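# Carry the tube rack from the next room to the desk

## Task

Bring the tube rack from the counter in the adjoining room and set it on the desk. At the end the rack must stand upright, and each tube must sit fully seated in a hole. The task fails if the rack or any tube touches the floor, or if the robot falls or ends up tilted. The door between the rooms swings shut on its own, but a magnetic catch on the wall can keep it open. The result only counts if it stays in place without the robot holding it, so release the rack and move the robot away before finishing.

## Robot and tools

Robot: a Hello Robot Stretch 3, one arm. It has a two-wheeled base (0.33 m long, 0.34 m wide), a lift on a mast, and a telescoping arm that reaches out to the robot's RIGHT side. The base cannot move sideways, so to move the gripper forward or back you drive the base. Spins happen about the point midway between the drive wheels, 0.05 m behind the front edge. With the arm in and the wrist folded, a spin sweeps a 0.28 m radius; an unfolded, level gripper reaches outside that circle. Cameras: head_camera and nav_camera ride on the head (aimed with head_pan_rad and head_tilt_rad); wrist_camera is on the gripper.

Frames: the base frame has its origin on the floor between the drive wheels, x forward, y left, z up. hand_pose is reported in it, at the fingertip meeting point; with wrist joints at zero its x axis points up, y back toward the mast, z to the rear. The odometry frame is the base frame where the scene started; heading is positive to the left, -3.142 to 3.142, and odometry counts wheel turns, so slip looks like travel.

execute_actions takes "actions", a list run in order (an empty list just returns the current state and images). Each action is {"robot": command, "steps": n, "until": condition}. steps is 1 to 450 control steps at 30 per second (default 1); {"steps": n} alone waits. A command may hold:
- "base": exactly one of {"translate_m": d} (offset in metres from where the base is when the command begins, forward positive, |d| at most 1) or {"rotate_rad": d} (offset in radians, counter-clockwise/left positive, |d| at most 3.2).
- "joints": absolute goals by name; unnamed joints keep their goals. Ranges: lift_m 0 to 1.1 m (arm height); arm_m 0 to 0.52 m (extension); wrist_yaw_rad -1.345 to 4.42 (0 along the arm, positive toward the front, 3.0 folded over the base); wrist_pitch_rad -1.57 to 0.451 (negative tips fingers down); wrist_roll_rad -2.911 to 2.911 (0 = fingers side by side); gripper_m -0.089 to 0.179 (wider is higher; real fingertip gap is 0.007 m smaller near closed, 0.025 m smaller wide open, zero under 0.007); head_pan_rad -3.953 to 1.73 (positive left, -1.57 looks along the arm); head_tilt_rad -1.53 to 0.419 (negative down).
- "contact_limits": {"arm_m": effort %} 1 to 100, how hard the arm may push before a contact_stop; lower is gentler, too low stops at once. It lasts until the next arm_m command.
Instead of one command, "robot" may be a list of up to 8 commands run in sequence, including {"pause_s": s} (max 15). {"robot": {"stop": true}} brakes everything and clears the queue. A new command takes over immediately and discards any remaining older queue. One invalid value rejects the whole call.

"until" ends an action early. {"robot": {"status": "ended"}} waits until nothing reads moving and no queue is running. Other fields compare like [">", 0.3] or a status word / ["!=", "moving"]; numbers compare at printed precision, so avoid "=" on readings. {"any": {"status": "ended"}} fires when any motion or queue ends.

zoom_image: {"camera": one of head_camera, nav_camera, wrist_camera, "region": [x0, y0, x1, y1]} pixels from the top-left, at most 504 by 504; gives a sharper crop of that camera's latest image.

finished_scene: {"scene": current scene number}; ends the scene for good and reports success. Wait until all motion has ended first.

Results: base_status and joint_status words are moving, done, off_target (rested short, may still push), contact_stop (arm or lift hit something and went slack), time_out, stopped, not_commanded, torque_fault (wrist servo off for 10 s after overload; goals refused meanwhile). The base bracket shows distance travelled versus goal. measured_speeds are encoder speeds. refusals, queue (idle/running/done/dropped/stopped) and queue_left track commands; lines starting refused: or dropped: explain failures. robot.on_its_own appears when the robot changed a goal itself, a joint is slack or off, a motor strains at rest, or base_tilt drifted 3 degrees or more. motor_effort is in percent, positive toward higher values, peak in brackets, with sizable bias. lidar_m: 12 distances in 30-degree sectors, first straight ahead then counter-clockwise, at 0.17 m height (sees legs, not tabletops). wrist_depth_mm and head_depth_mm are 7x7 median depth grids (head one sideways).

Speed: the base runs fast (0.30 m/s, 1.9 rad/s) only when stowed: lift_m under 0.30, arm_m under 0.03, wrist_yaw_rad over 2.54; otherwise 0.10 m/s and 0.63 rad/s.

Gripping: command gripper_m below the object's width; lower squeezes harder but the stall guard may ease off and let heavy things slip; resend a different value to re-squeeze. Release by going at least 0.02 above the contact value. Readings and done do not prove a grasp; check cameras.

Cautions: fold or unfold the wrist only with lift_m 0.32 to 0.95, wrist_pitch_rad -0.4 and roll near 0; once folded the lift may go to 0.25. With wrist_yaw_rad below -0.4 keep pitch at -0.5 or lower. Pushing on something rigid with the gripper higher than about 0.45 m can tip the robot, more so with raised contact limits or a repeated push after a contact_stop. Do not drive while holding or pushing something fixed, and avoid snagging furniture, especially reversing. If tilting, reverse the last move in small steps, free the gripper, and lower lift_m to about 0.2 if needed. Keep the rack and tubes off the floor, avoid drops, slams and hard pushes, and note that loose objects may occasionally be nudged. The simulation keeps running while you think.

Each tool is called after ">>>" as a command line: name --argument value for each argument, lists and objects as JSON in quotes; but a table of rows of numbers goes row by row, as --pt "numbers of a row", without its own name.

## Session

>>> execute_actions --actions '[]'

Scene clock: 0.00 s.
robot.base_odometry: x=+0.000 y=+0.000 heading=+0.000 (m, m, rad; robot's odometry frame)
robot.turned_by_wheels: +0.000 (rad since the last result)
robot.turned_by_imu: +0.000 (rad since the last result)
robot.base_tilt: forward=+2.5 right=-0.6 (deg)
robot.lidar_m: 0.80 0.98 0.94 0.94 1.16 2.53 2.71 1.37 1.58 1.21 0.87 0.79
robot.head_depth_mm: 728 721 715 707 704 699 692 / 755 747 742 734 728 722 717 / 784 776 767 761 757 750 744 / 815 807 800 795 786 779 769 / 849 837 832 823 815 810 804 / 884 878 872 857 850 844 833 / 925 915 903 897 887 876 870
robot.base_status: not_commanded
robot.joint_positions: lift_m=+0.546 arm_m=-0.003 wrist_yaw_rad=+2.955 wrist_pitch_rad=-0.507 wrist_roll_rad=-0.007 gripper_m=+0.037 head_pan_rad=+0.012 head_tilt_rad=-0.024
robot.joint_goals: lift_m=+0.546 arm_m=-0.003 wrist_yaw_rad=+2.955 wrist_pitch_rad=-0.507 wrist_roll_rad=-0.007 gripper_m=+0.037 head_pan_rad=+0.012 head_tilt_rad=-0.024
robot.joint_status: lift_m=not_commanded arm_m=not_commanded wrist_yaw_rad=not_commanded wrist_pitch_rad=not_commanded wrist_roll_rad=not_commanded gripper_m=not_commanded head_pan_rad=not_commanded head_tilt_rad=not_commanded
robot.measured_speeds: translate_m=+0.000 rotate_rad=+0.000 lift_m=+0.000 arm_m=+0.000 wrist_yaw_rad=+0.000 wrist_pitch_rad=+0.000 wrist_roll_rad=+0.000 head_pan_rad=+0.000 head_tilt_rad=+0.000
robot: refusals=0 queue=idle queue_left=0
robot.motor_effort: left_wheel=+0 right_wheel=+0 lift_m=+26 arm_m=+1 wrist_yaw_rad=+0 wrist_pitch_rad=+10 wrist_roll_rad=+0 gripper_m=-1 head_pan_rad=+0 head_tilt_rad=+1 (%)
robot.hand_pose: x=+0.0183 y=+0.0665 z=+0.5394 quat_wxyz=(+0.240, +0.695, +0.114, +0.668) (m; robot's base frame)
robot.wrist_depth_mm: - - 958 902 860 835 776 / - - - - 961 910 877 / - - - - - - 948 / - - - - - - - / 885 879 920 888 907 894 894 / 770 741 - 765 789 749 755 / 680 676 652 670 668 670 681
pictures: head_camera (sideways: a quarter turn clockwise sets it upright), nav_camera (sideways: a quarter turn counterclockwise sets it upright), wrist_camera
Images, in order (width x height): head_camera 896x504, nav_camera 672x504, wrist_camera 644x364.

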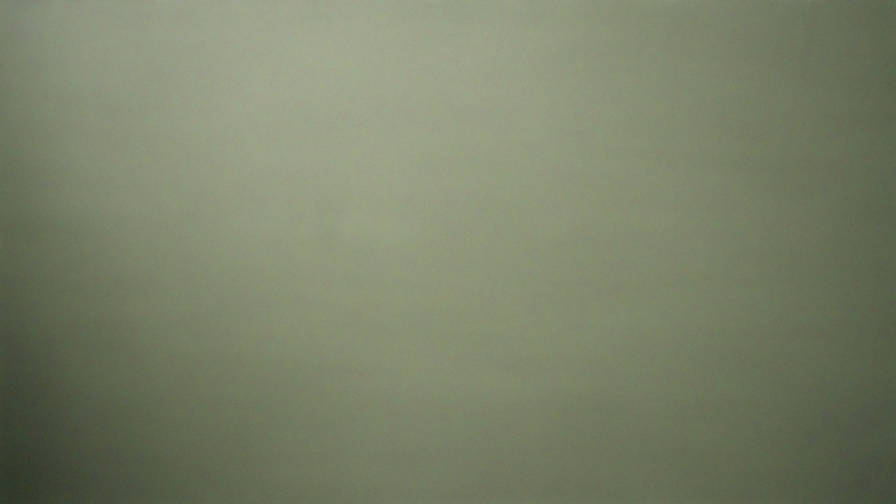

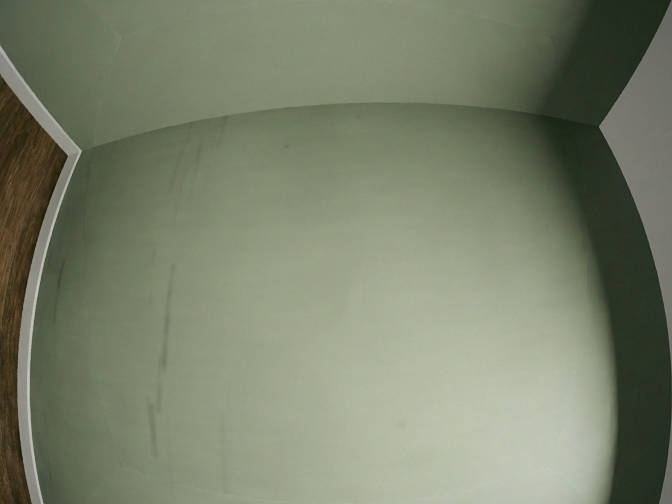

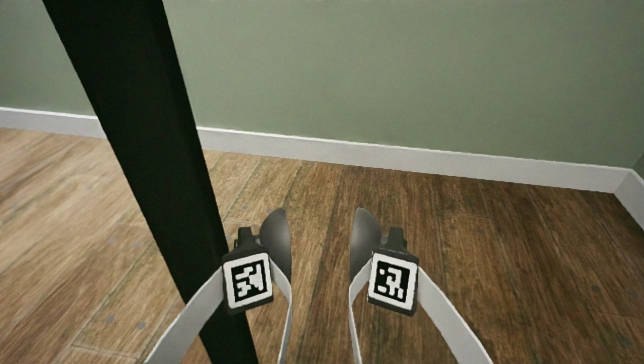

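>>> execute_actions --actions '[{"robot":{"joints":{"head_pan_rad":-3.0,"head_tilt_rad":-0.5}},"steps":200,"until":{"robot":{"status":"ended"}}}]'

>>> execute_actions --actions '[{"robot":{"joints":{"head_pan_rad":-1.6}},"steps":200,"until":{"robot":{"status":"ended"}}}]'

>>> execute_actions --actions '[{"robot":{"joints":{"head_pan_rad":1.7}},"steps":200,"until":{"robot":{"status":"ended"}}}]'

Scene clock: 5.50 s.
robot.base_odometry: x=+0.000 y=+0.000 heading=+0.000 (m, m, rad; robot's odometry frame)
robot.turned_by_wheels: +0.000 (rad since the last result)
robot.turned_by_imu: -0.001 (rad since the last result)
robot.base_tilt: forward=+2.5 right=-0.6 (deg)
robot.lidar_m: 0.80 0.99 0.94 0.94 1.16 2.53 2.71 1.38 1.58 1.21 0.87 0.79
robot.head_depth_mm: 2543 2720 2856 3046 2246 1706 1396 / 2653 2811 3015 3107 2237 1707 1383 / 2811 2999 3190 3211 2188 1698 1370 / 2846 3030 3323 3115 2182 1691 1375 / 2440 2633 2891 2894 2169 1678 1355 / 2128 2289 2426 2584 2143 1667 1355 / 1878 1985 2118 1346 2128 1659 1350
robot.base_status: not_commanded
robot.joint_positions: lift_m=+0.546 arm_m=-0.003 wrist_yaw_rad=+2.955 wrist_pitch_rad=-0.507 wrist_roll_rad=-0.007 gripper_m=+0.037 head_pan_rad=-2.993 head_tilt_rad=-0.494
robot.joint_goals: lift_m=+0.546 arm_m=-0.003 wrist_yaw_rad=+2.955 wrist_pitch_rad=-0.507 wrist_roll_rad=-0.007 gripper_m=+0.037 head_pan_rad=-3.000 head_tilt_rad=-0.500
robot.joint_status: lift_m=not_commanded arm_m=not_commanded wrist_yaw_rad=not_commanded wrist_pitch_rad=not_commanded wrist_roll_rad=not_commanded gripper_m=not_commanded head_pan_rad=done head_tilt_rad=done
robot.measured_speeds: translate_m=+0.000 rotate_rad=+0.000 lift_m=+0.000 arm_m=+0.000 wrist_yaw_rad=+0.000 wrist_pitch_rad=+0.000 wrist_roll_rad=+0.000 head_pan_rad=+0.000 head_tilt_rad=+0.000
robot: refusals=0 queue=done queue_left=0
robot.motor_effort: left_wheel=+0(0) right_wheel=+0(0) lift_m=+26(26) arm_m=+0(0) wrist_yaw_rad=+0(0) wrist_pitch_rad=+9(9) wrist_roll_rad=+0(0) gripper_m=+0(1) head_pan_rad=-3(36) head_tilt_rad=-1(20) (%)
robot.hand_pose: x=+0.0183 y=+0.0665 z=+0.5394 quat_wxyz=(+0.240, +0.695, +0.114, +0.668) (m; robot's base frame)
robot.wrist_depth_mm: - - 936 907 855 826 767 / - - - - 947 888 840 / - - - - - - 930 / - - - - - - - / 896 878 929 914 902 885 880 / 779 764 - 765 786 762 756 / 666 663 648 670 664 679 660
pictures: head_camera (sideways: a quarter turn clockwise sets it upright), nav_camera (sideways: a quarter turn counterclockwise sets it upright), wrist_camera
Images, in order (width x height): head_camera 896x504, nav_camera 672x504, wrist_camera 644x364.

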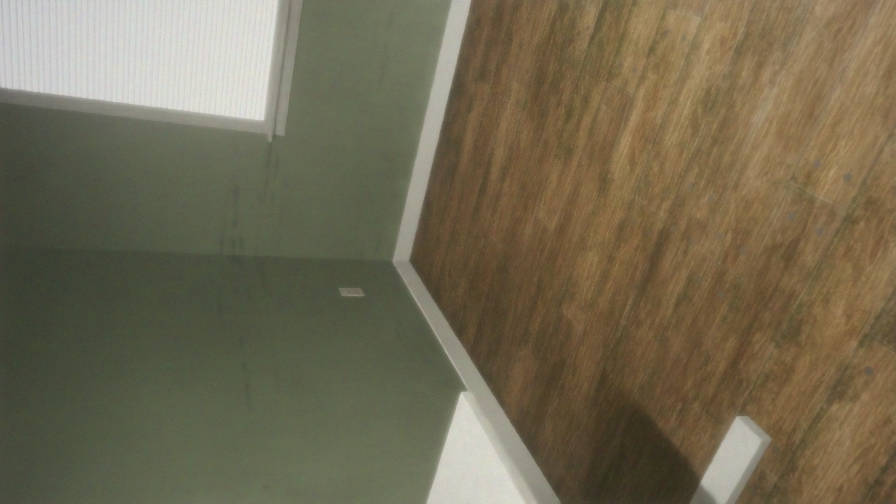

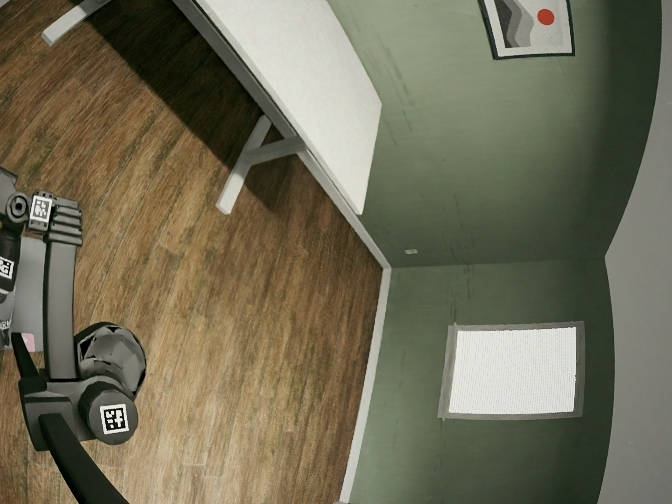

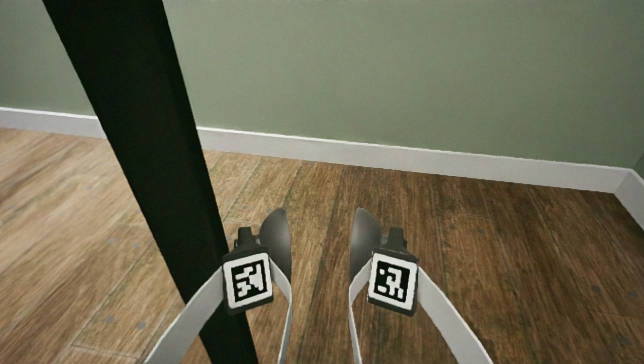

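Scene clock: 6.77 s.
robot.base_odometry: x=+0.000 y=+0.000 heading=+0.000 (m, m, rad; robot's odometry frame)
robot.turned_by_wheels: +0.000 (rad since the last result)
robot.turned_by_imu: +0.000 (rad since the last result)
robot.base_tilt: forward=+2.4 right=-0.5 (deg)
robot.lidar_m: 0.80 0.98 0.94 0.95 1.17 2.53 2.72 1.38 1.58 1.21 0.87 0.79
robot.head_depth_mm: 1286 1374 1482 1430 995 1701 1383 / 1326 1424 1523 1422 1027 1708 1379 / 1370 1467 1590 1395 1071 1688 1374 / 1411 1510 1646 1388 1064 1683 1361 / 1456 1571 1699 1365 1107 1585 1361 / 1373 1472 1566 1584 1677 1660 1354 / 1157 1218 1288 1362 1419 1505 1341
robot.base_status: not_commanded
robot.joint_positions: lift_m=+0.546 arm_m=-0.003 wrist_yaw_rad=+2.955 wrist_pitch_rad=-0.507 wrist_roll_rad=-0.007 gripper_m=+0.037 head_pan_rad=-1.607 head_tilt_rad=-0.494
robot.joint_goals: lift_m=+0.546 arm_m=-0.003 wrist_yaw_rad=+2.955 wrist_pitch_rad=-0.507 wrist_roll_rad=-0.007 gripper_m=+0.037 head_pan_rad=-1.600 head_tilt_rad=-0.500
robot.joint_status: lift_m=not_commanded arm_m=not_commanded wrist_yaw_rad=not_commanded wrist_pitch_rad=not_commanded wrist_roll_rad=not_commanded gripper_m=not_commanded head_pan_rad=done head_tilt_rad=done
robot.measured_speeds: translate_m=+0.000 rotate_rad=+0.000 lift_m=+0.000 arm_m=+0.000 wrist_yaw_rad=+0.000 wrist_pitch_rad=+0.000 wrist_roll_rad=+0.000 head_pan_rad=+0.000 head_tilt_rad=+0.000
robot: refusals=0 queue=done queue_left=0
robot.motor_effort: left_wheel=+0(0) right_wheel=+0(0) lift_m=+26(26) arm_m=+0(0) wrist_yaw_rad=-1(0) wrist_pitch_rad=+9(9) wrist_roll_rad=+0(0) gripper_m=+0(1) head_pan_rad=+3(34) head_tilt_rad=-2(2) (%)
robot.hand_pose: x=+0.0183 y=+0.0665 z=+0.5394 quat_wxyz=(+0.240, +0.695, +0.114, +0.668) (m; robot's base frame)
robot.wrist_depth_mm: - - 951 895 879 824 792 / - - - - 947 880 826 / - - - - - - 932 / - - - - - - - / 892 900 942 904 901 882 897 / 771 774 - 754 777 753 772 / 670 656 644 681 669 671 673
pictures: head_camera (sideways: a quarter turn clockwise sets it upright), nav_camera (sideways: a quarter turn counterclockwise sets it upright), wrist_camera
Images, in order (width x height): head_camera 896x504, nav_camera 672x504, wrist_camera 644x364.

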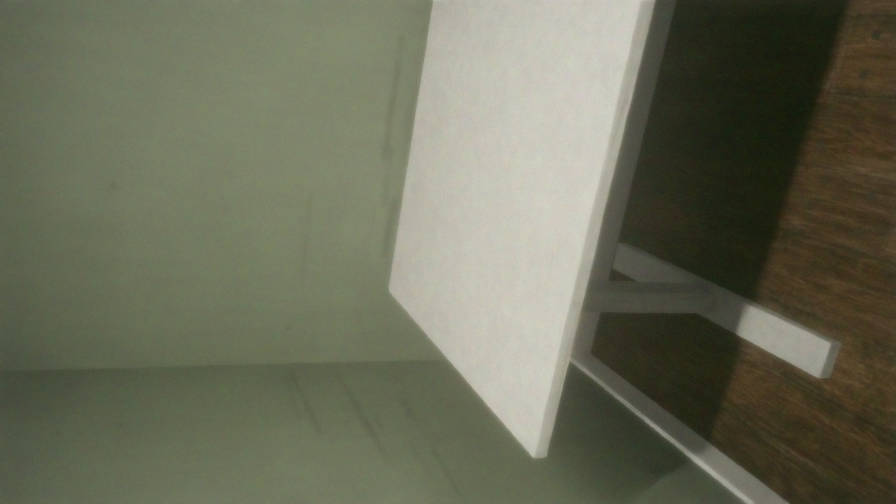

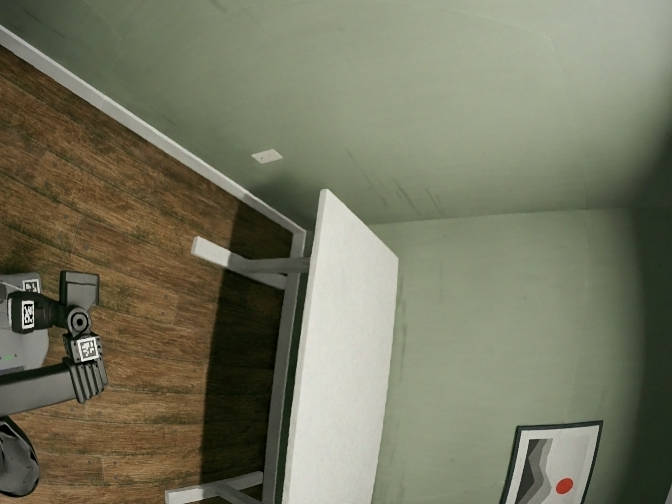

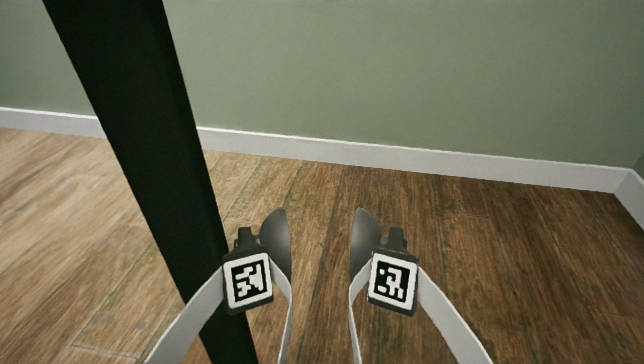

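Scene clock: 8.87 s.
robot.base_odometry: x=+0.000 y=+0.000 heading=+0.000 (m, m, rad; robot's odometry frame)
robot.turned_by_wheels: +0.000 (rad since the last result)
robot.turned_by_imu: -0.001 (rad since the last result)
robot.base_tilt: forward=+2.5 right=-0.5 (deg)
robot.lidar_m: 0.80 0.98 0.94 0.95 1.16 2.53 2.71 1.38 1.58 1.21 0.87 0.79
robot.head_depth_mm: 759 808 861 923 1002 1088 1194 / 794 845 905 974 1057 1159 1273 / 830 885 957 1037 1126 1239 1313 / 868 933 1007 1099 1201 1331 1364 / 912 983 1067 1169 1291 1435 1360 / 960 1041 1137 1249 1392 1529 1354 / 1021 1105 1209 1332 1481 1590 -
robot.base_status: not_commanded
robot.joint_positions: lift_m=+0.546 arm_m=-0.003 wrist_yaw_rad=+2.955 wrist_pitch_rad=-0.507 wrist_roll_rad=-0.007 gripper_m=+0.037 head_pan_rad=+1.693 head_tilt_rad=-0.494
robot.joint_goals: lift_m=+0.546 arm_m=-0.003 wrist_yaw_rad=+2.955 wrist_pitch_rad=-0.507 wrist_roll_rad=-0.007 gripper_m=+0.037 head_pan_rad=+1.700 head_tilt_rad=-0.500
robot.joint_status: lift_m=not_commanded arm_m=not_commanded wrist_yaw_rad=not_commanded wrist_pitch_rad=not_commanded wrist_roll_rad=not_commanded gripper_m=not_commanded head_pan_rad=done head_tilt_rad=done
robot.measured_speeds: translate_m=+0.000 rotate_rad=+0.000 lift_m=+0.000 arm_m=+0.000 wrist_yaw_rad=+0.000 wrist_pitch_rad=+0.000 wrist_roll_rad=+0.000 head_pan_rad=+0.000 head_tilt_rad=+0.000
robot: refusals=0 queue=done queue_left=0
robot.motor_effort: left_wheel=+0(0) right_wheel=+0(0) lift_m=+26(26) arm_m=+0(1) wrist_yaw_rad=+0(1) wrist_pitch_rad=+9(9) wrist_roll_rad=+0(0) gripper_m=+0(0) head_pan_rad=+3(36) head_tilt_rad=-2(2) (%)
robot.hand_pose: x=+0.0183 y=+0.0665 z=+0.5394 quat_wxyz=(+0.240, +0.695, +0.114, +0.668) (m; robot's base frame)
robot.wrist_depth_mm: - - 937 895 851 838 769 / - - - - 939 877 863 / - - - - - - 940 / - - - - - - - / 893 904 907 881 911 887 879 / 772 773 - 759 771 764 764 / 674 668 650 668 671 665 673
pictures: head_camera (sideways: a quarter turn clockwise sets it upright), nav_camera (sideways: a quarter turn counterclockwise sets it upright), wrist_camera
Images, in order (width x height): head_camera 896x504, nav_camera 672x504, wrist_camera 644x364.

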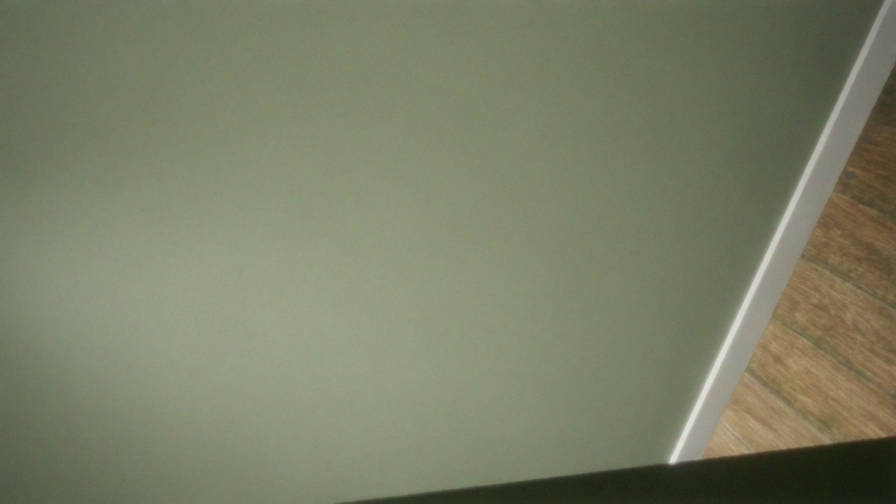

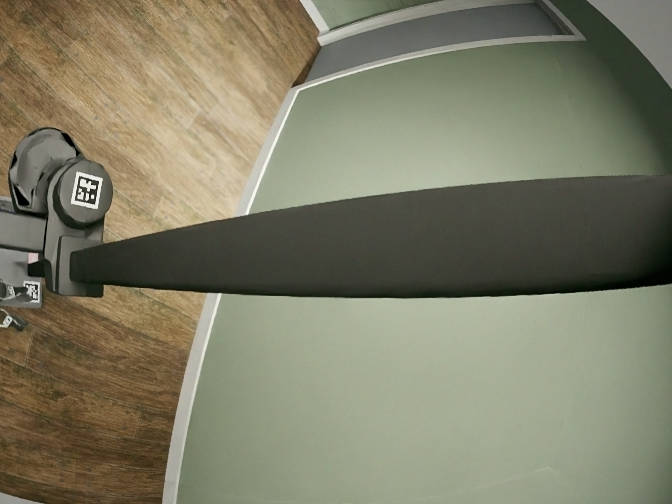

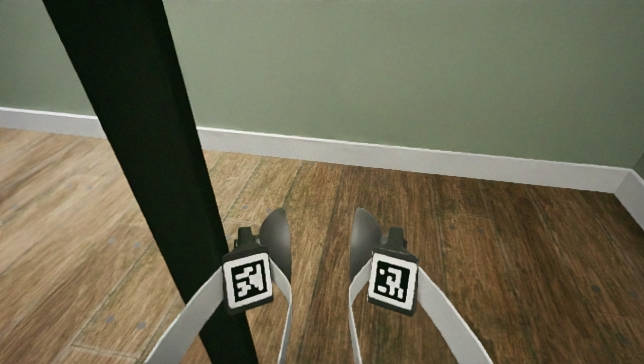

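>>> execute_actions --actions '[{"robot":[{"joints":{"lift_m":0.25,"head_pan_rad":-0.8,"head_tilt_rad":-0.5}},{"base":{"rotate_rad":2.88}}],"steps":400,"until":{"robot":{"status":"ended"}}}]'

Scene clock: 18.33 s.
robot.base_odometry: x=+0.000 y=+0.000 heading=+2.880 (m, m, rad; robot's odometry frame)
robot.turned_by_wheels: +2.880 (rad since the last result)
robot.turned_by_imu: +2.881 (rad since the last result)
robot.base_tilt: forward=+2.5 right=-0.3 (deg)
robot.lidar_m: 2.97 2.07 1.38 1.22 1.04 0.81 0.79 0.85 0.96 0.94 1.00 1.47
robot.head_depth_mm: 899 945 998 1052 1116 1189 1268 / 979 1029 1095 1161 1242 1335 1337 / 1073 1138 1221 1301 1398 1517 1371 / 1187 1272 1367 1480 1615 1618 1362 / 1337 1438 1564 1708 1860 1666 1362 / 1520 1652 1813 2033 2059 1658 1355 / 1761 2131 2373 2606 2113 1646 1342
robot.base_status: done (rotate_rad +2.8798 of +2.8800)
robot.joint_positions: lift_m=+0.250 arm_m=-0.003 wrist_yaw_rad=+2.955 wrist_pitch_rad=-0.508 wrist_roll_rad=-0.007 gripper_m=+0.037 head_pan_rad=-0.793 head_tilt_rad=-0.494
robot.joint_goals: lift_m=+0.250 arm_m=-0.003 wrist_yaw_rad=+2.955 wrist_pitch_rad=-0.508 wrist_roll_rad=-0.007 gripper_m=+0.037 head_pan_rad=-0.800 head_tilt_rad=-0.500
robot.joint_status: lift_m=done arm_m=not_commanded wrist_yaw_rad=not_commanded wrist_pitch_rad=not_commanded wrist_roll_rad=not_commanded gripper_m=not_commanded head_pan_rad=done head_tilt_rad=done
robot.measured_speeds: translate_m=+0.000 rotate_rad=+0.000 lift_m=+0.000 arm_m=+0.000 wrist_yaw_rad=+0.000 wrist_pitch_rad=+0.000 wrist_roll_rad=+0.000 head_pan_rad=+0.000 head_tilt_rad=+0.000
robot: refusals=0 queue=done queue_left=0
robot.motor_effort: left_wheel=-4(13) right_wheel=+2(8) lift_m=+22(27) arm_m=+0(0) wrist_yaw_rad=+0(0) wrist_pitch_rad=+10(10) wrist_roll_rad=+0(0) gripper_m=-1(1) head_pan_rad=-3(36) head_tilt_rad=-2(2) (%)
robot.hand_pose: x=+0.0182 y=+0.0663 z=+0.2433 quat_wxyz=(+0.241, +0.695, +0.114, +0.667) (m; robot's base frame)
robot.wrist_depth_mm: - - - - - - - / 927 - - - - - - / 766 - 762 764 767 765 765 / 613 603 607 600 600 602 598 / 500 504 521 516 510 498 499 / 455 - - - 445 425 426 / - - - - 372 376 378
pictures: head_camera (sideways: a quarter turn clockwise sets it upright), nav_camera (sideways: a quarter turn counterclockwise sets it upright), wrist_camera
Images, in order (width x height): head_camera 896x504, nav_camera 672x504, wrist_camera 644x364.

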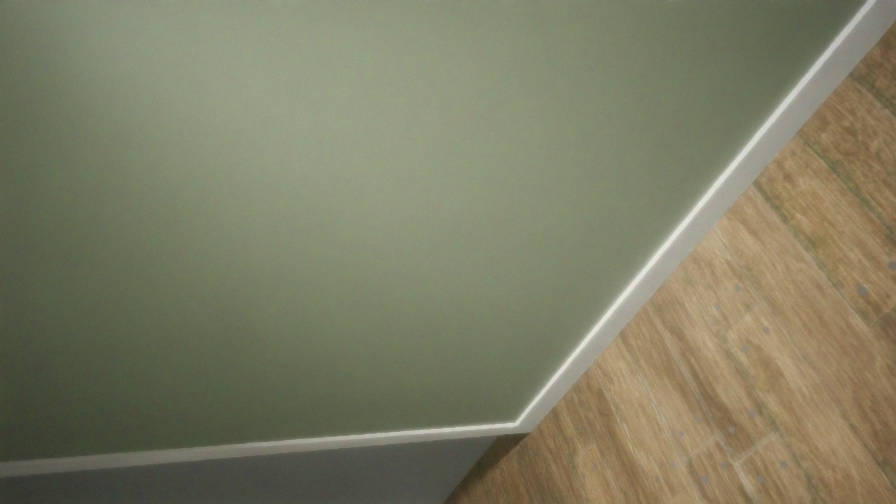

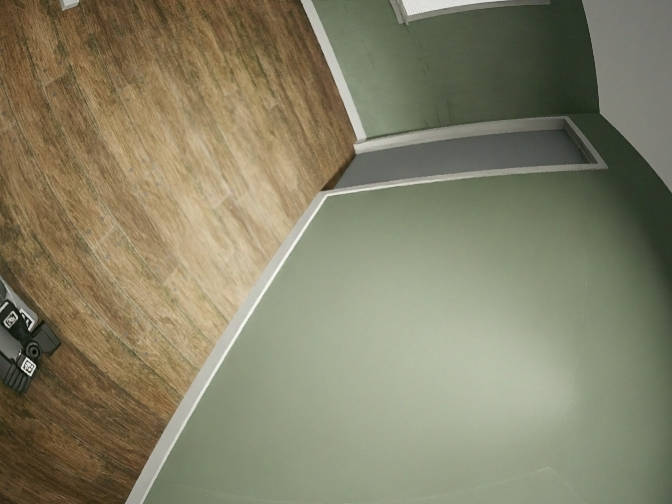

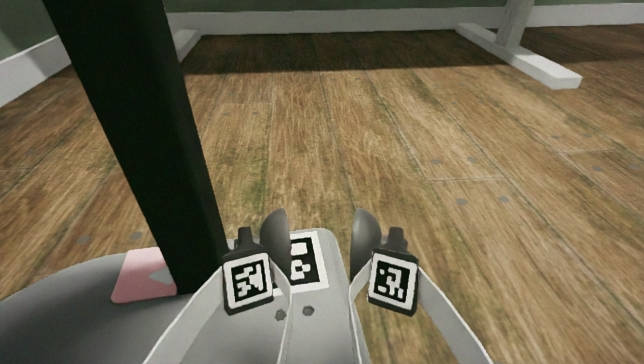

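>>> execute_actions --actions '[{"robot":[{"base":{"translate_m":1.0},"joints":{"head_pan_rad":-1.5,"head_tilt_rad":-0.3}},{"base":{"translate_m":1.0}}],"steps":400,"until":{"robot":{"status":"ended"}}}]'

Scene clock: 30.57 s.
robot.base_odometry: x=-1.932 y=+0.518 heading=+2.880 (m, m, rad; robot's odometry frame)
robot.turned_by_wheels: +0.000 (rad since the last result)
robot.turned_by_imu: +0.005 (rad since the last result)
robot.base_tilt: forward=+2.4 right=-0.3 (deg)
robot.lidar_m: 0.99 1.06 1.43 1.40 1.49 1.50 2.77 1.46 1.14 1.11 1.28 1.01
robot.head_depth_mm: 935 978 1032 1066 1119 1181 1250 / 977 999 1028 1086 1143 1206 1276 / 1035 1084 1135 1187 1243 1290 1368 / 1050 1097 1153 1213 1265 1344 1426 / 1067 1115 1167 1227 1296 1365 1441 / 1085 1141 1195 1253 1317 1391 1471 / 1105 1146 1209 1267 1343 1418 1477
robot.base_status: done (translate_m +1.0000 of +1.0000)
robot.joint_positions: lift_m=+0.250 arm_m=-0.003 wrist_yaw_rad=+2.955 wrist_pitch_rad=-0.508 wrist_roll_rad=-0.007 gripper_m=+0.037 head_pan_rad=-1.493 head_tilt_rad=-0.310
robot.joint_goals: lift_m=+0.250 arm_m=-0.003 wrist_yaw_rad=+2.955 wrist_pitch_rad=-0.508 wrist_roll_rad=-0.007 gripper_m=+0.037 head_pan_rad=-1.500 head_tilt_rad=-0.300
robot.joint_status: lift_m=done arm_m=not_commanded wrist_yaw_rad=not_commanded wrist_pitch_rad=not_commanded wrist_roll_rad=not_commanded gripper_m=not_commanded head_pan_rad=done head_tilt_rad=done
robot.measured_speeds: translate_m=+0.000 rotate_rad=+0.000 lift_m=+0.000 arm_m=+0.000 wrist_yaw_rad=+0.000 wrist_pitch_rad=+0.000 wrist_roll_rad=+0.000 head_pan_rad=+0.000 head_tilt_rad=+0.000
robot: refusals=0 queue=done queue_left=0
robot.motor_effort: left_wheel=-4(11) right_wheel=+2(7) lift_m=+22(22) arm_m=+0(0) wrist_yaw_rad=+0(0) wrist_pitch_rad=+10(10) wrist_roll_rad=+0(0) gripper_m=-1(0) head_pan_rad=-3(33) head_tilt_rad=+4(16) (%)
robot.hand_pose: x=+0.0182 y=+0.0663 z=+0.2432 quat_wxyz=(+0.241, +0.695, +0.114, +0.667) (m; robot's base frame)
robot.wrist_depth_mm: - - - - - - - / - - - - - - 955 / 757 - 764 743 766 761 753 / 600 599 597 600 602 605 599 / 499 501 521 510 507 505 504 / 455 - - - 439 428 432 / - - - - 375 378 376
pictures: head_camera (sideways: a quarter turn clockwise sets it upright), nav_camera (sideways: a quarter turn counterclockwise sets it upright), wrist_camera
Images, in order (width x height): head_camera 896x504, nav_camera 672x504, wrist_camera 644x364.

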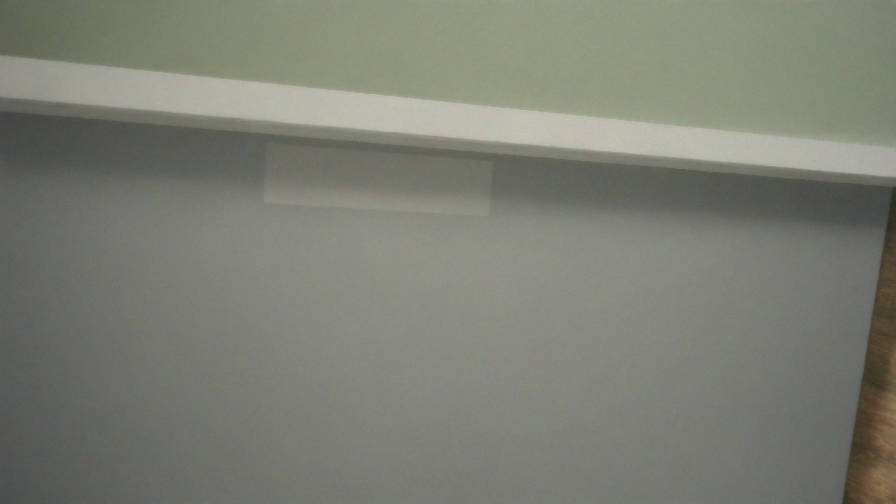

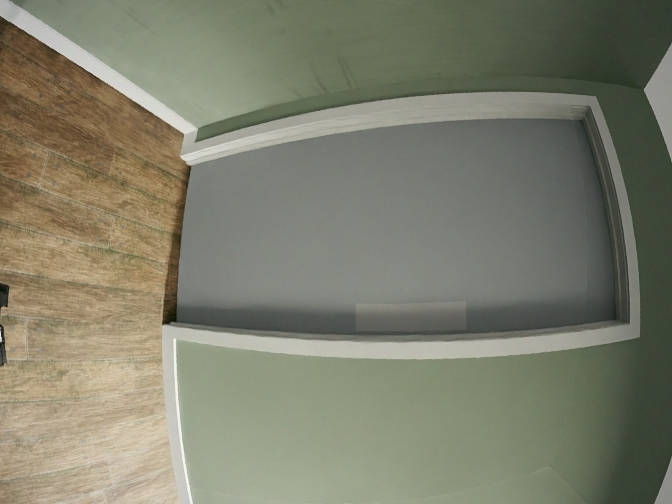

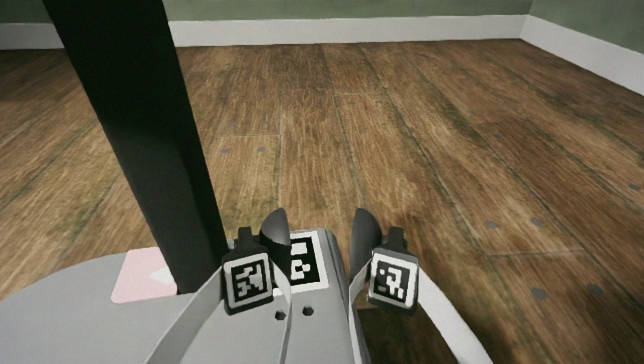

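>>> execute_actions --actions '[{"robot":[{"base":{"translate_m":0.33},"joints":{"head_pan_rad":0,"head_tilt_rad":-0.7}},{"base":{"rotate_rad":-1.57}},{"base":{"translate_m":0.6}}],"steps":400,"until":{"robot":{"status":"ended"}}}]'

Scene clock: 46.57 s.
robot.base_odometry: x=-2.096 y=+1.183 heading=+1.310 (m, m, rad; robot's odometry frame)
robot.turned_by_wheels: -1.570 (rad since the last result)
robot.turned_by_imu: -1.570 (rad since the last result)
robot.base_tilt: forward=+2.3 right=-0.6 (deg)
robot.lidar_m: 0.64 0.69 0.61 0.60 0.65 0.97 1.96 2.11 3.15 1.55 0.70 0.65
robot.head_depth_mm: 496 550 619 706 818 979 1159 / 501 556 625 716 833 993 1172 / 504 561 633 723 844 1013 1178 / 509 567 639 732 854 1030 1187 / 513 572 644 742 871 1047 1191 / 518 577 650 750 881 1066 1200 / 523 582 659 757 893 1093 1197
robot.base_status: done (translate_m +0.6000 of +0.6000)
robot.joint_positions: lift_m=+0.250 arm_m=-0.003 wrist_yaw_rad=+2.955 wrist_pitch_rad=-0.508 wrist_roll_rad=-0.007 gripper_m=+0.037 head_pan_rad=-0.007 head_tilt_rad=-0.693
robot.joint_goals: lift_m=+0.250 arm_m=-0.003 wrist_yaw_rad=+2.955 wrist_pitch_rad=-0.508 wrist_roll_rad=-0.007 gripper_m=+0.037 head_pan_rad=+0.000 head_tilt_rad=-0.700
robot.joint_status: lift_m=done arm_m=not_commanded wrist_yaw_rad=not_commanded wrist_pitch_rad=not_commanded wrist_roll_rad=not_commanded gripper_m=not_commanded head_pan_rad=done head_tilt_rad=done
robot.measured_speeds: translate_m=+0.000 rotate_rad=+0.000 lift_m=+0.000 arm_m=+0.000 wrist_yaw_rad=+0.000 wrist_pitch_rad=+0.000 wrist_roll_rad=+0.000 head_pan_rad=+0.000 head_tilt_rad=+0.000
robot: refusals=0 queue=done queue_left=0
robot.motor_effort: left_wheel=+4(16) right_wheel=-2(7) lift_m=+22(22) arm_m=+0(0) wrist_yaw_rad=-1(0) wrist_pitch_rad=+10(10) wrist_roll_rad=+0(0) gripper_m=+0(0) head_pan_rad=+3(35) head_tilt_rad=-2(21) (%)
robot.hand_pose: x=+0.0182 y=+0.0663 z=+0.2432 quat_wxyz=(+0.241, +0.695, +0.114, +0.667) (m; robot's base frame)
robot.wrist_depth_mm: 566 - 578 583 595 596 599 / 616 - 629 650 653 680 604 / 664 - 686 692 697 720 605 / 597 597 610 598 601 602 600 / 500 504 516 517 511 497 503 / 454 - - - 443 430 431 / - - - - 374 372 370
pictures: head_camera (sideways: a quarter turn clockwise sets it upright), nav_camera (sideways: a quarter turn counterclockwise sets it upright), wrist_camera
Images, in order (width x height): head_camera 896x504, nav_camera 672x504, wrist_camera 644x364.

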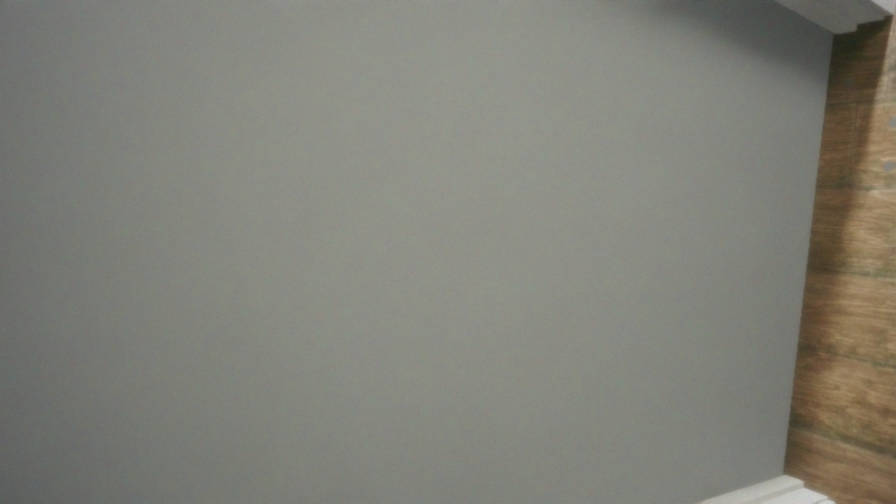

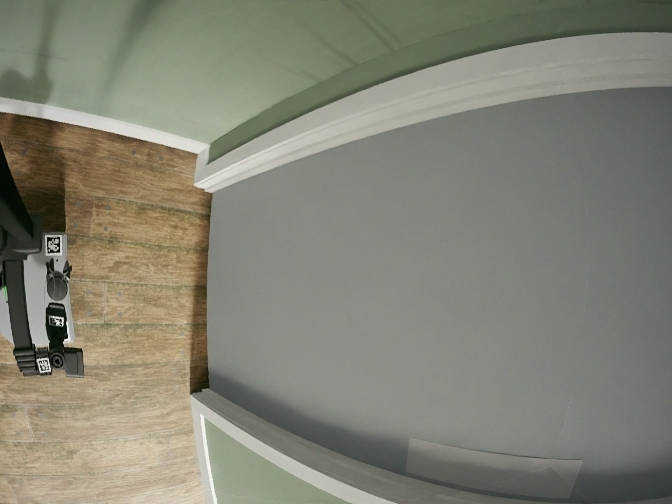

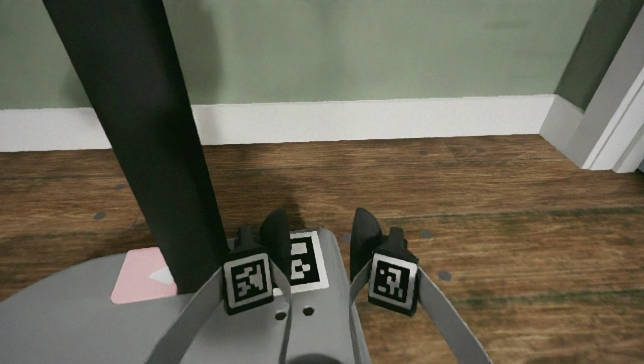

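>>> execute_actions --actions '[{"robot":[{"base":{"rotate_rad":-0.06}},{"base":{"translate_m":0.5}},{"joints":{"lift_m":0.32}},{"base":{"translate_m":0.5}}],"steps":450,"until":{"robot":{"status":"ended"}}}]'

Scene clock: 65.73 s.
robot.base_odometry: x=-1.781 y=+2.132 heading=+1.250 (m, m, rad; robot's odometry frame)
robot.turned_by_wheels: -0.060 (rad since the last result)
robot.turned_by_imu: -0.111 (rad since the last result)
robot.base_tilt: forward=+2.4 right=-0.7 (deg)
robot.lidar_m: - - 0.15 0.23 0.60 0.83 2.34 2.62 3.28 0.22 0.15 -
robot.head_depth_mm: - - - - - - - / - - - - - - - / - - - - - - - / - - - - - - - / - - - - - - - / - - - - - - - / - - - - - - -
robot.base_status: done (translate_m +0.4999 of +0.5000)
robot.joint_positions: lift_m=+0.320 arm_m=-0.003 wrist_yaw_rad=+2.958 wrist_pitch_rad=-0.511 wrist_roll_rad=-0.006 gripper_m=+0.037 head_pan_rad=-0.026 head_tilt_rad=-0.698
robot.joint_goals: lift_m=+0.320 arm_m=-0.003 wrist_yaw_rad=+2.958 wrist_pitch_rad=-0.511 wrist_roll_rad=-0.006 gripper_m=+0.037 head_pan_rad=+0.000 head_tilt_rad=-0.700
robot.joint_status: lift_m=done arm_m=not_commanded wrist_yaw_rad=not_commanded wrist_pitch_rad=not_commanded wrist_roll_rad=not_commanded gripper_m=not_commanded head_pan_rad=done head_tilt_rad=done
robot.measured_speeds: translate_m=+0.000 rotate_rad=+0.000 lift_m=+0.000 arm_m=+0.000 wrist_yaw_rad=+0.000 wrist_pitch_rad=+0.000 wrist_roll_rad=+0.000 head_pan_rad=+0.000 head_tilt_rad=+0.000
robot: refusals=0 queue=done queue_left=0
robot.motor_effort: left_wheel=+15(100) right_wheel=+9(57) lift_m=+26(32) arm_m=+1(0) wrist_yaw_rad=-3(9) wrist_pitch_rad=+12(13) wrist_roll_rad=-1(1) gripper_m=+1(3) head_pan_rad=+10(13) head_tilt_rad=+0(3) (%)
robot.hand_pose: x=+0.0174 y=+0.0660 z=+0.3123 quat_wxyz=(+0.241, +0.695, +0.116, +0.667) (m; robot's base frame)
robot.wrist_depth_mm: 519 - 530 333 132 82 60 / 546 - 581 371 137 84 61 / 607 - 636 408 142 86 62 / 667 666 692 459 148 88 63 / 599 601 606 521 140 90 64 / 509 505 - 418 131 92 65 / 451 - - - 185 91 67
pictures: head_camera (sideways: a quarter turn clockwise sets it upright), nav_camera (sideways: a quarter turn counterclockwise sets it upright), wrist_camera
Images, in order (width x height): head_camera 896x504, nav_camera 672x504, wrist_camera 644x364.

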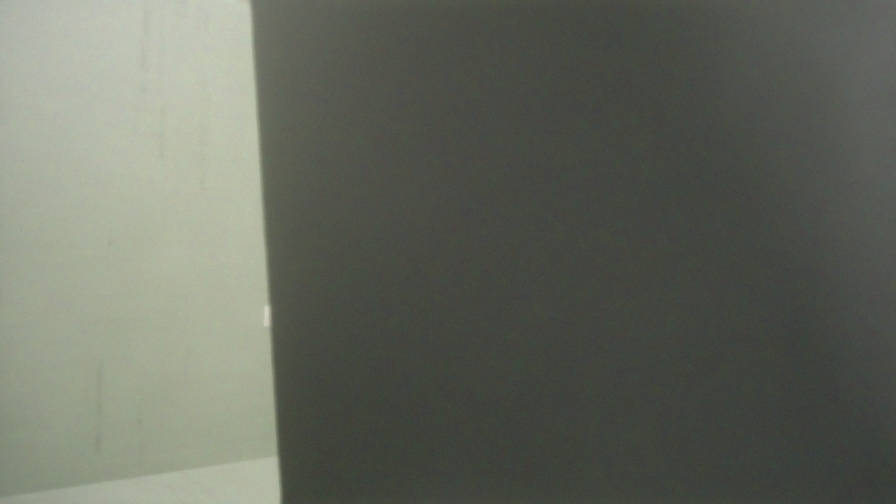

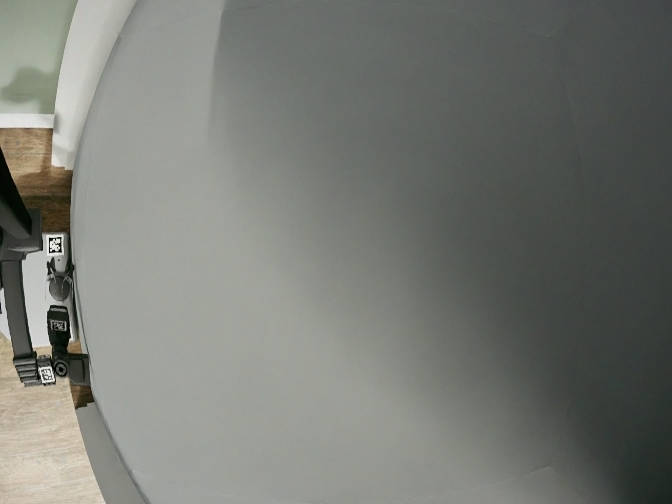

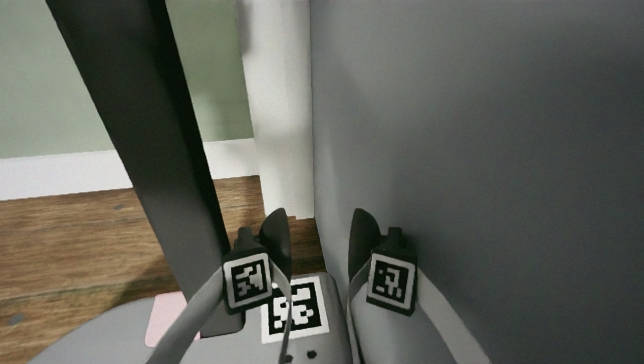

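>>> execute_actions --actions '[{"robot":{"base":{"translate_m":-0.45},"joints":{"head_tilt_rad":-0.3}},"steps":400,"until":{"robot":{"status":"ended"}}}]'

Scene clock: 77.47 s.
robot.base_odometry: x=-1.923 y=+1.705 heading=+1.250 (m, m, rad; robot's odometry frame)
robot.turned_by_wheels: +0.000 (rad since the last result)
robot.turned_by_imu: -0.004 (rad since the last result)
robot.base_tilt: forward=+2.5 right=-0.5 (deg)
robot.lidar_m: 0.50 0.52 0.60 0.58 0.61 0.83 2.10 2.17 2.98 1.63 0.61 0.52
robot.head_depth_mm: 408 426 447 472 498 526 558 / 406 424 445 469 495 523 555 / 404 423 444 466 492 519 552 / 402 421 441 466 490 519 549 / 402 420 441 463 489 515 547 / 400 418 439 461 487 513 544 / 399 417 437 459 483 511 541
robot.base_status: done (translate_m -0.4500 of -0.4500)
robot.joint_positions: lift_m=+0.320 arm_m=-0.003 wrist_yaw_rad=+2.956 wrist_pitch_rad=-0.511 wrist_roll_rad=-0.006 gripper_m=+0.037 head_pan_rad=-0.007 head_tilt_rad=-0.310
robot.joint_goals: lift_m=+0.320 arm_m=-0.003 wrist_yaw_rad=+2.956 wrist_pitch_rad=-0.511 wrist_roll_rad=-0.006 gripper_m=+0.037 head_pan_rad=+0.000 head_tilt_rad=-0.300
robot.joint_status: lift_m=done arm_m=not_commanded wrist_yaw_rad=not_commanded wrist_pitch_rad=not_commanded wrist_roll_rad=not_commanded gripper_m=not_commanded head_pan_rad=done head_tilt_rad=done
robot.measured_speeds: translate_m=+0.000 rotate_rad=+0.000 lift_m=+0.000 arm_m=+0.000 wrist_yaw_rad=+0.000 wrist_pitch_rad=+0.000 wrist_roll_rad=+0.000 head_pan_rad=+0.000 head_tilt_rad=+0.000
robot: refusals=0 queue=done queue_left=0
robot.motor_effort: left_wheel=+0(15) right_wheel=+1(9) lift_m=+26(26) arm_m=+0(1) wrist_yaw_rad=-2(3) wrist_pitch_rad=+12(12) wrist_roll_rad=-1(1) gripper_m=+0(1) head_pan_rad=+3(10) head_tilt_rad=+4(24) (%)
robot.hand_pose: x=+0.0178 y=+0.0659 z=+0.3123 quat_wxyz=(+0.241, +0.695, +0.116, +0.667) (m; robot's base frame)
robot.wrist_depth_mm: 511 - 557 579 611 557 472 / 554 - 602 636 675 568 496 / 613 - 676 699 739 614 509 / 658 662 713 706 710 659 518 / 590 587 607 590 605 587 526 / 509 503 - 526 523 503 485 / 454 - - - 435 440 447
pictures: head_camera (sideways: a quarter turn clockwise sets it upright), nav_camera (sideways: a quarter turn counterclockwise sets it upright), wrist_camera
Images, in order (width x height): head_camera 896x504, nav_camera 672x504, wrist_camera 644x364.

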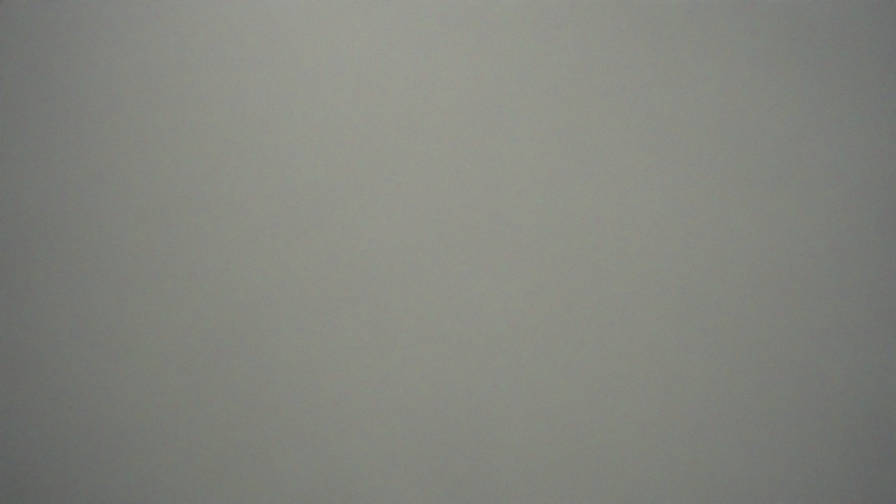

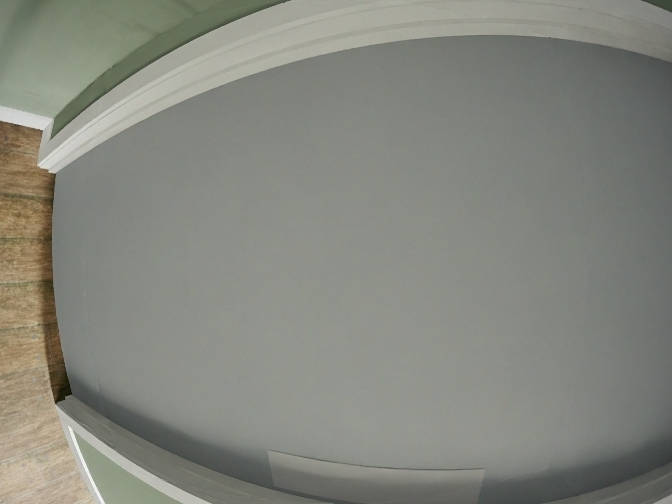

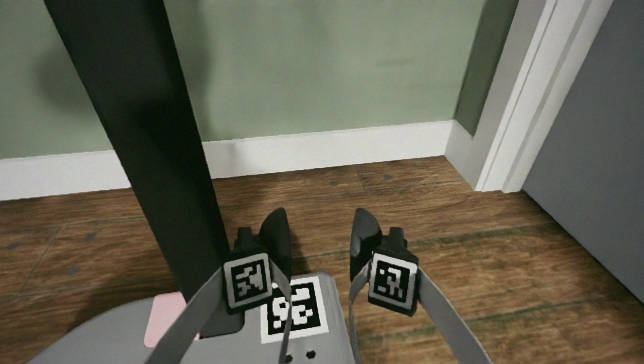

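>>> execute_actions --actions '[{"robot":[{"base":{"rotate_rad":-0.4},"joints":{"head_pan_rad":-1.57,"head_tilt_rad":-0.9}},{"base":{"translate_m":0.28}},{"base":{"rotate_rad":0.5}},{"base":{"translate_m":0.35}}],"steps":450,"until":{"robot":{"status":"ended"}}}]'

Scene clock: 98.27 s.
robot.base_odometry: x=-1.661 y=+2.256 heading=+1.350 (m, m, rad; robot's odometry frame)
robot.turned_by_wheels: +0.100 (rad since the last result)
robot.turned_by_imu: +0.012 (rad since the last result)
robot.base_tilt: forward=+2.3 right=-0.6 (deg)
robot.lidar_m: - - 0.15 0.34 0.71 0.98 2.52 2.54 3.18 0.30 0.15 -
robot.head_depth_mm: 2723 2611 2078 1730 1457 1286 1134 / 2763 2590 2045 1709 1458 1273 1133 / 291 328 425 1652 1459 1270 1146 / 290 326 387 479 631 1039 1154 / 287 312 369 441 555 724 798 / - - 295 311 330 351 386 / - - - - - - -
robot.base_status: done (translate_m +0.3499 of +0.3500)
robot.joint_positions: lift_m=+0.320 arm_m=-0.003 wrist_yaw_rad=+2.955 wrist_pitch_rad=-0.510 wrist_roll_rad=-0.006 gripper_m=+0.037 head_pan_rad=-1.471 head_tilt_rad=-0.930
robot.joint_goals: lift_m=+0.320 arm_m=-0.003 wrist_yaw_rad=+2.955 wrist_pitch_rad=-0.510 wrist_roll_rad=-0.006 gripper_m=+0.037 head_pan_rad=-1.570 head_tilt_rad=-0.900
robot.joint_status: lift_m=done arm_m=not_commanded wrist_yaw_rad=not_commanded wrist_pitch_rad=not_commanded wrist_roll_rad=not_commanded gripper_m=not_commanded head_pan_rad=done head_tilt_rad=done
robot.measured_speeds: translate_m=+0.000 rotate_rad=+0.000 lift_m=+0.000 arm_m=+0.000 wrist_yaw_rad=+0.000 wrist_pitch_rad=+0.000 wrist_roll_rad=+0.000 head_pan_rad=+0.000 head_tilt_rad=+0.000
robot: refusals=0 queue=done queue_left=0
robot.motor_effort: left_wheel=+16(93) right_wheel=+5(37) lift_m=+26(26) arm_m=+0(0) wrist_yaw_rad=-1(1) wrist_pitch_rad=+12(12) wrist_roll_rad=-1(1) gripper_m=+0(0) head_pan_rad=-40(45) head_tilt_rad=+12(26) (%)
robot.hand_pose: x=+0.0180 y=+0.0660 z=+0.3125 quat_wxyz=(+0.241, +0.696, +0.115, +0.667) (m; robot's base frame)
robot.wrist_depth_mm: 599 - 618 484 184 113 82 / 635 - 681 525 189 116 83 / 701 - 780 588 198 119 85 / 700 691 711 659 204 121 86 / 590 593 618 579 193 124 87 / 511 512 - 491 179 127 89 / 448 - - - 256 124 91
pictures: head_camera (sideways: a quarter turn clockwise sets it upright), nav_camera (sideways: a quarter turn counterclockwise sets it upright), wrist_camera
Images, in order (width x height): head_camera 896x504, nav_camera 672x504, wrist_camera 644x364.

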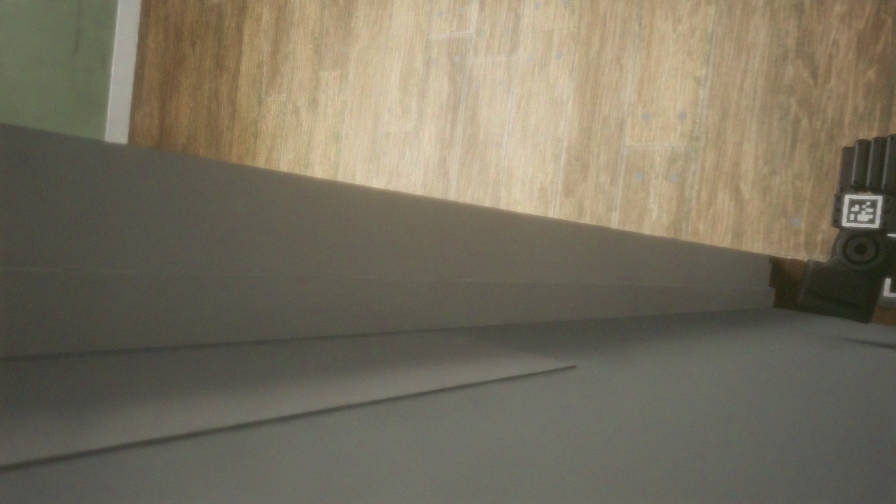

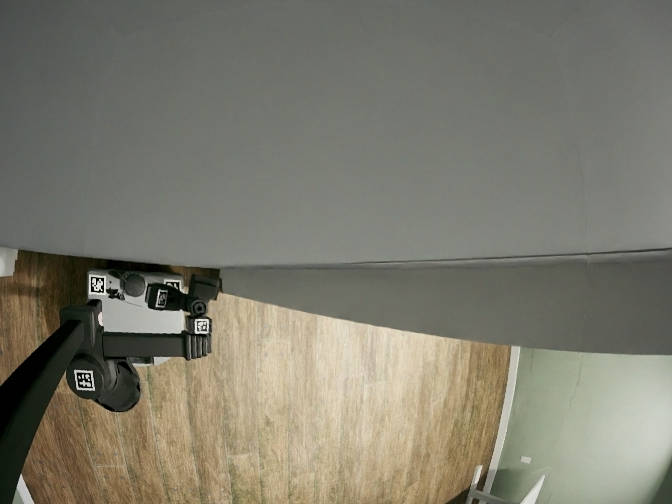

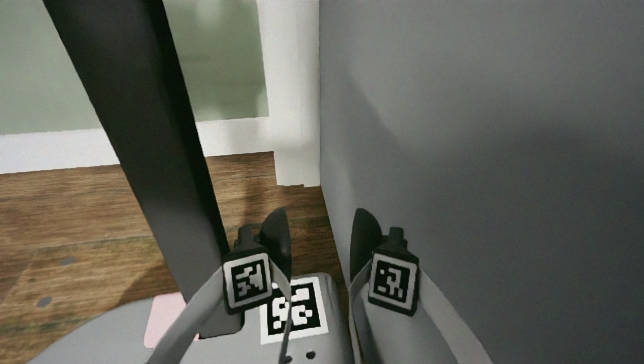

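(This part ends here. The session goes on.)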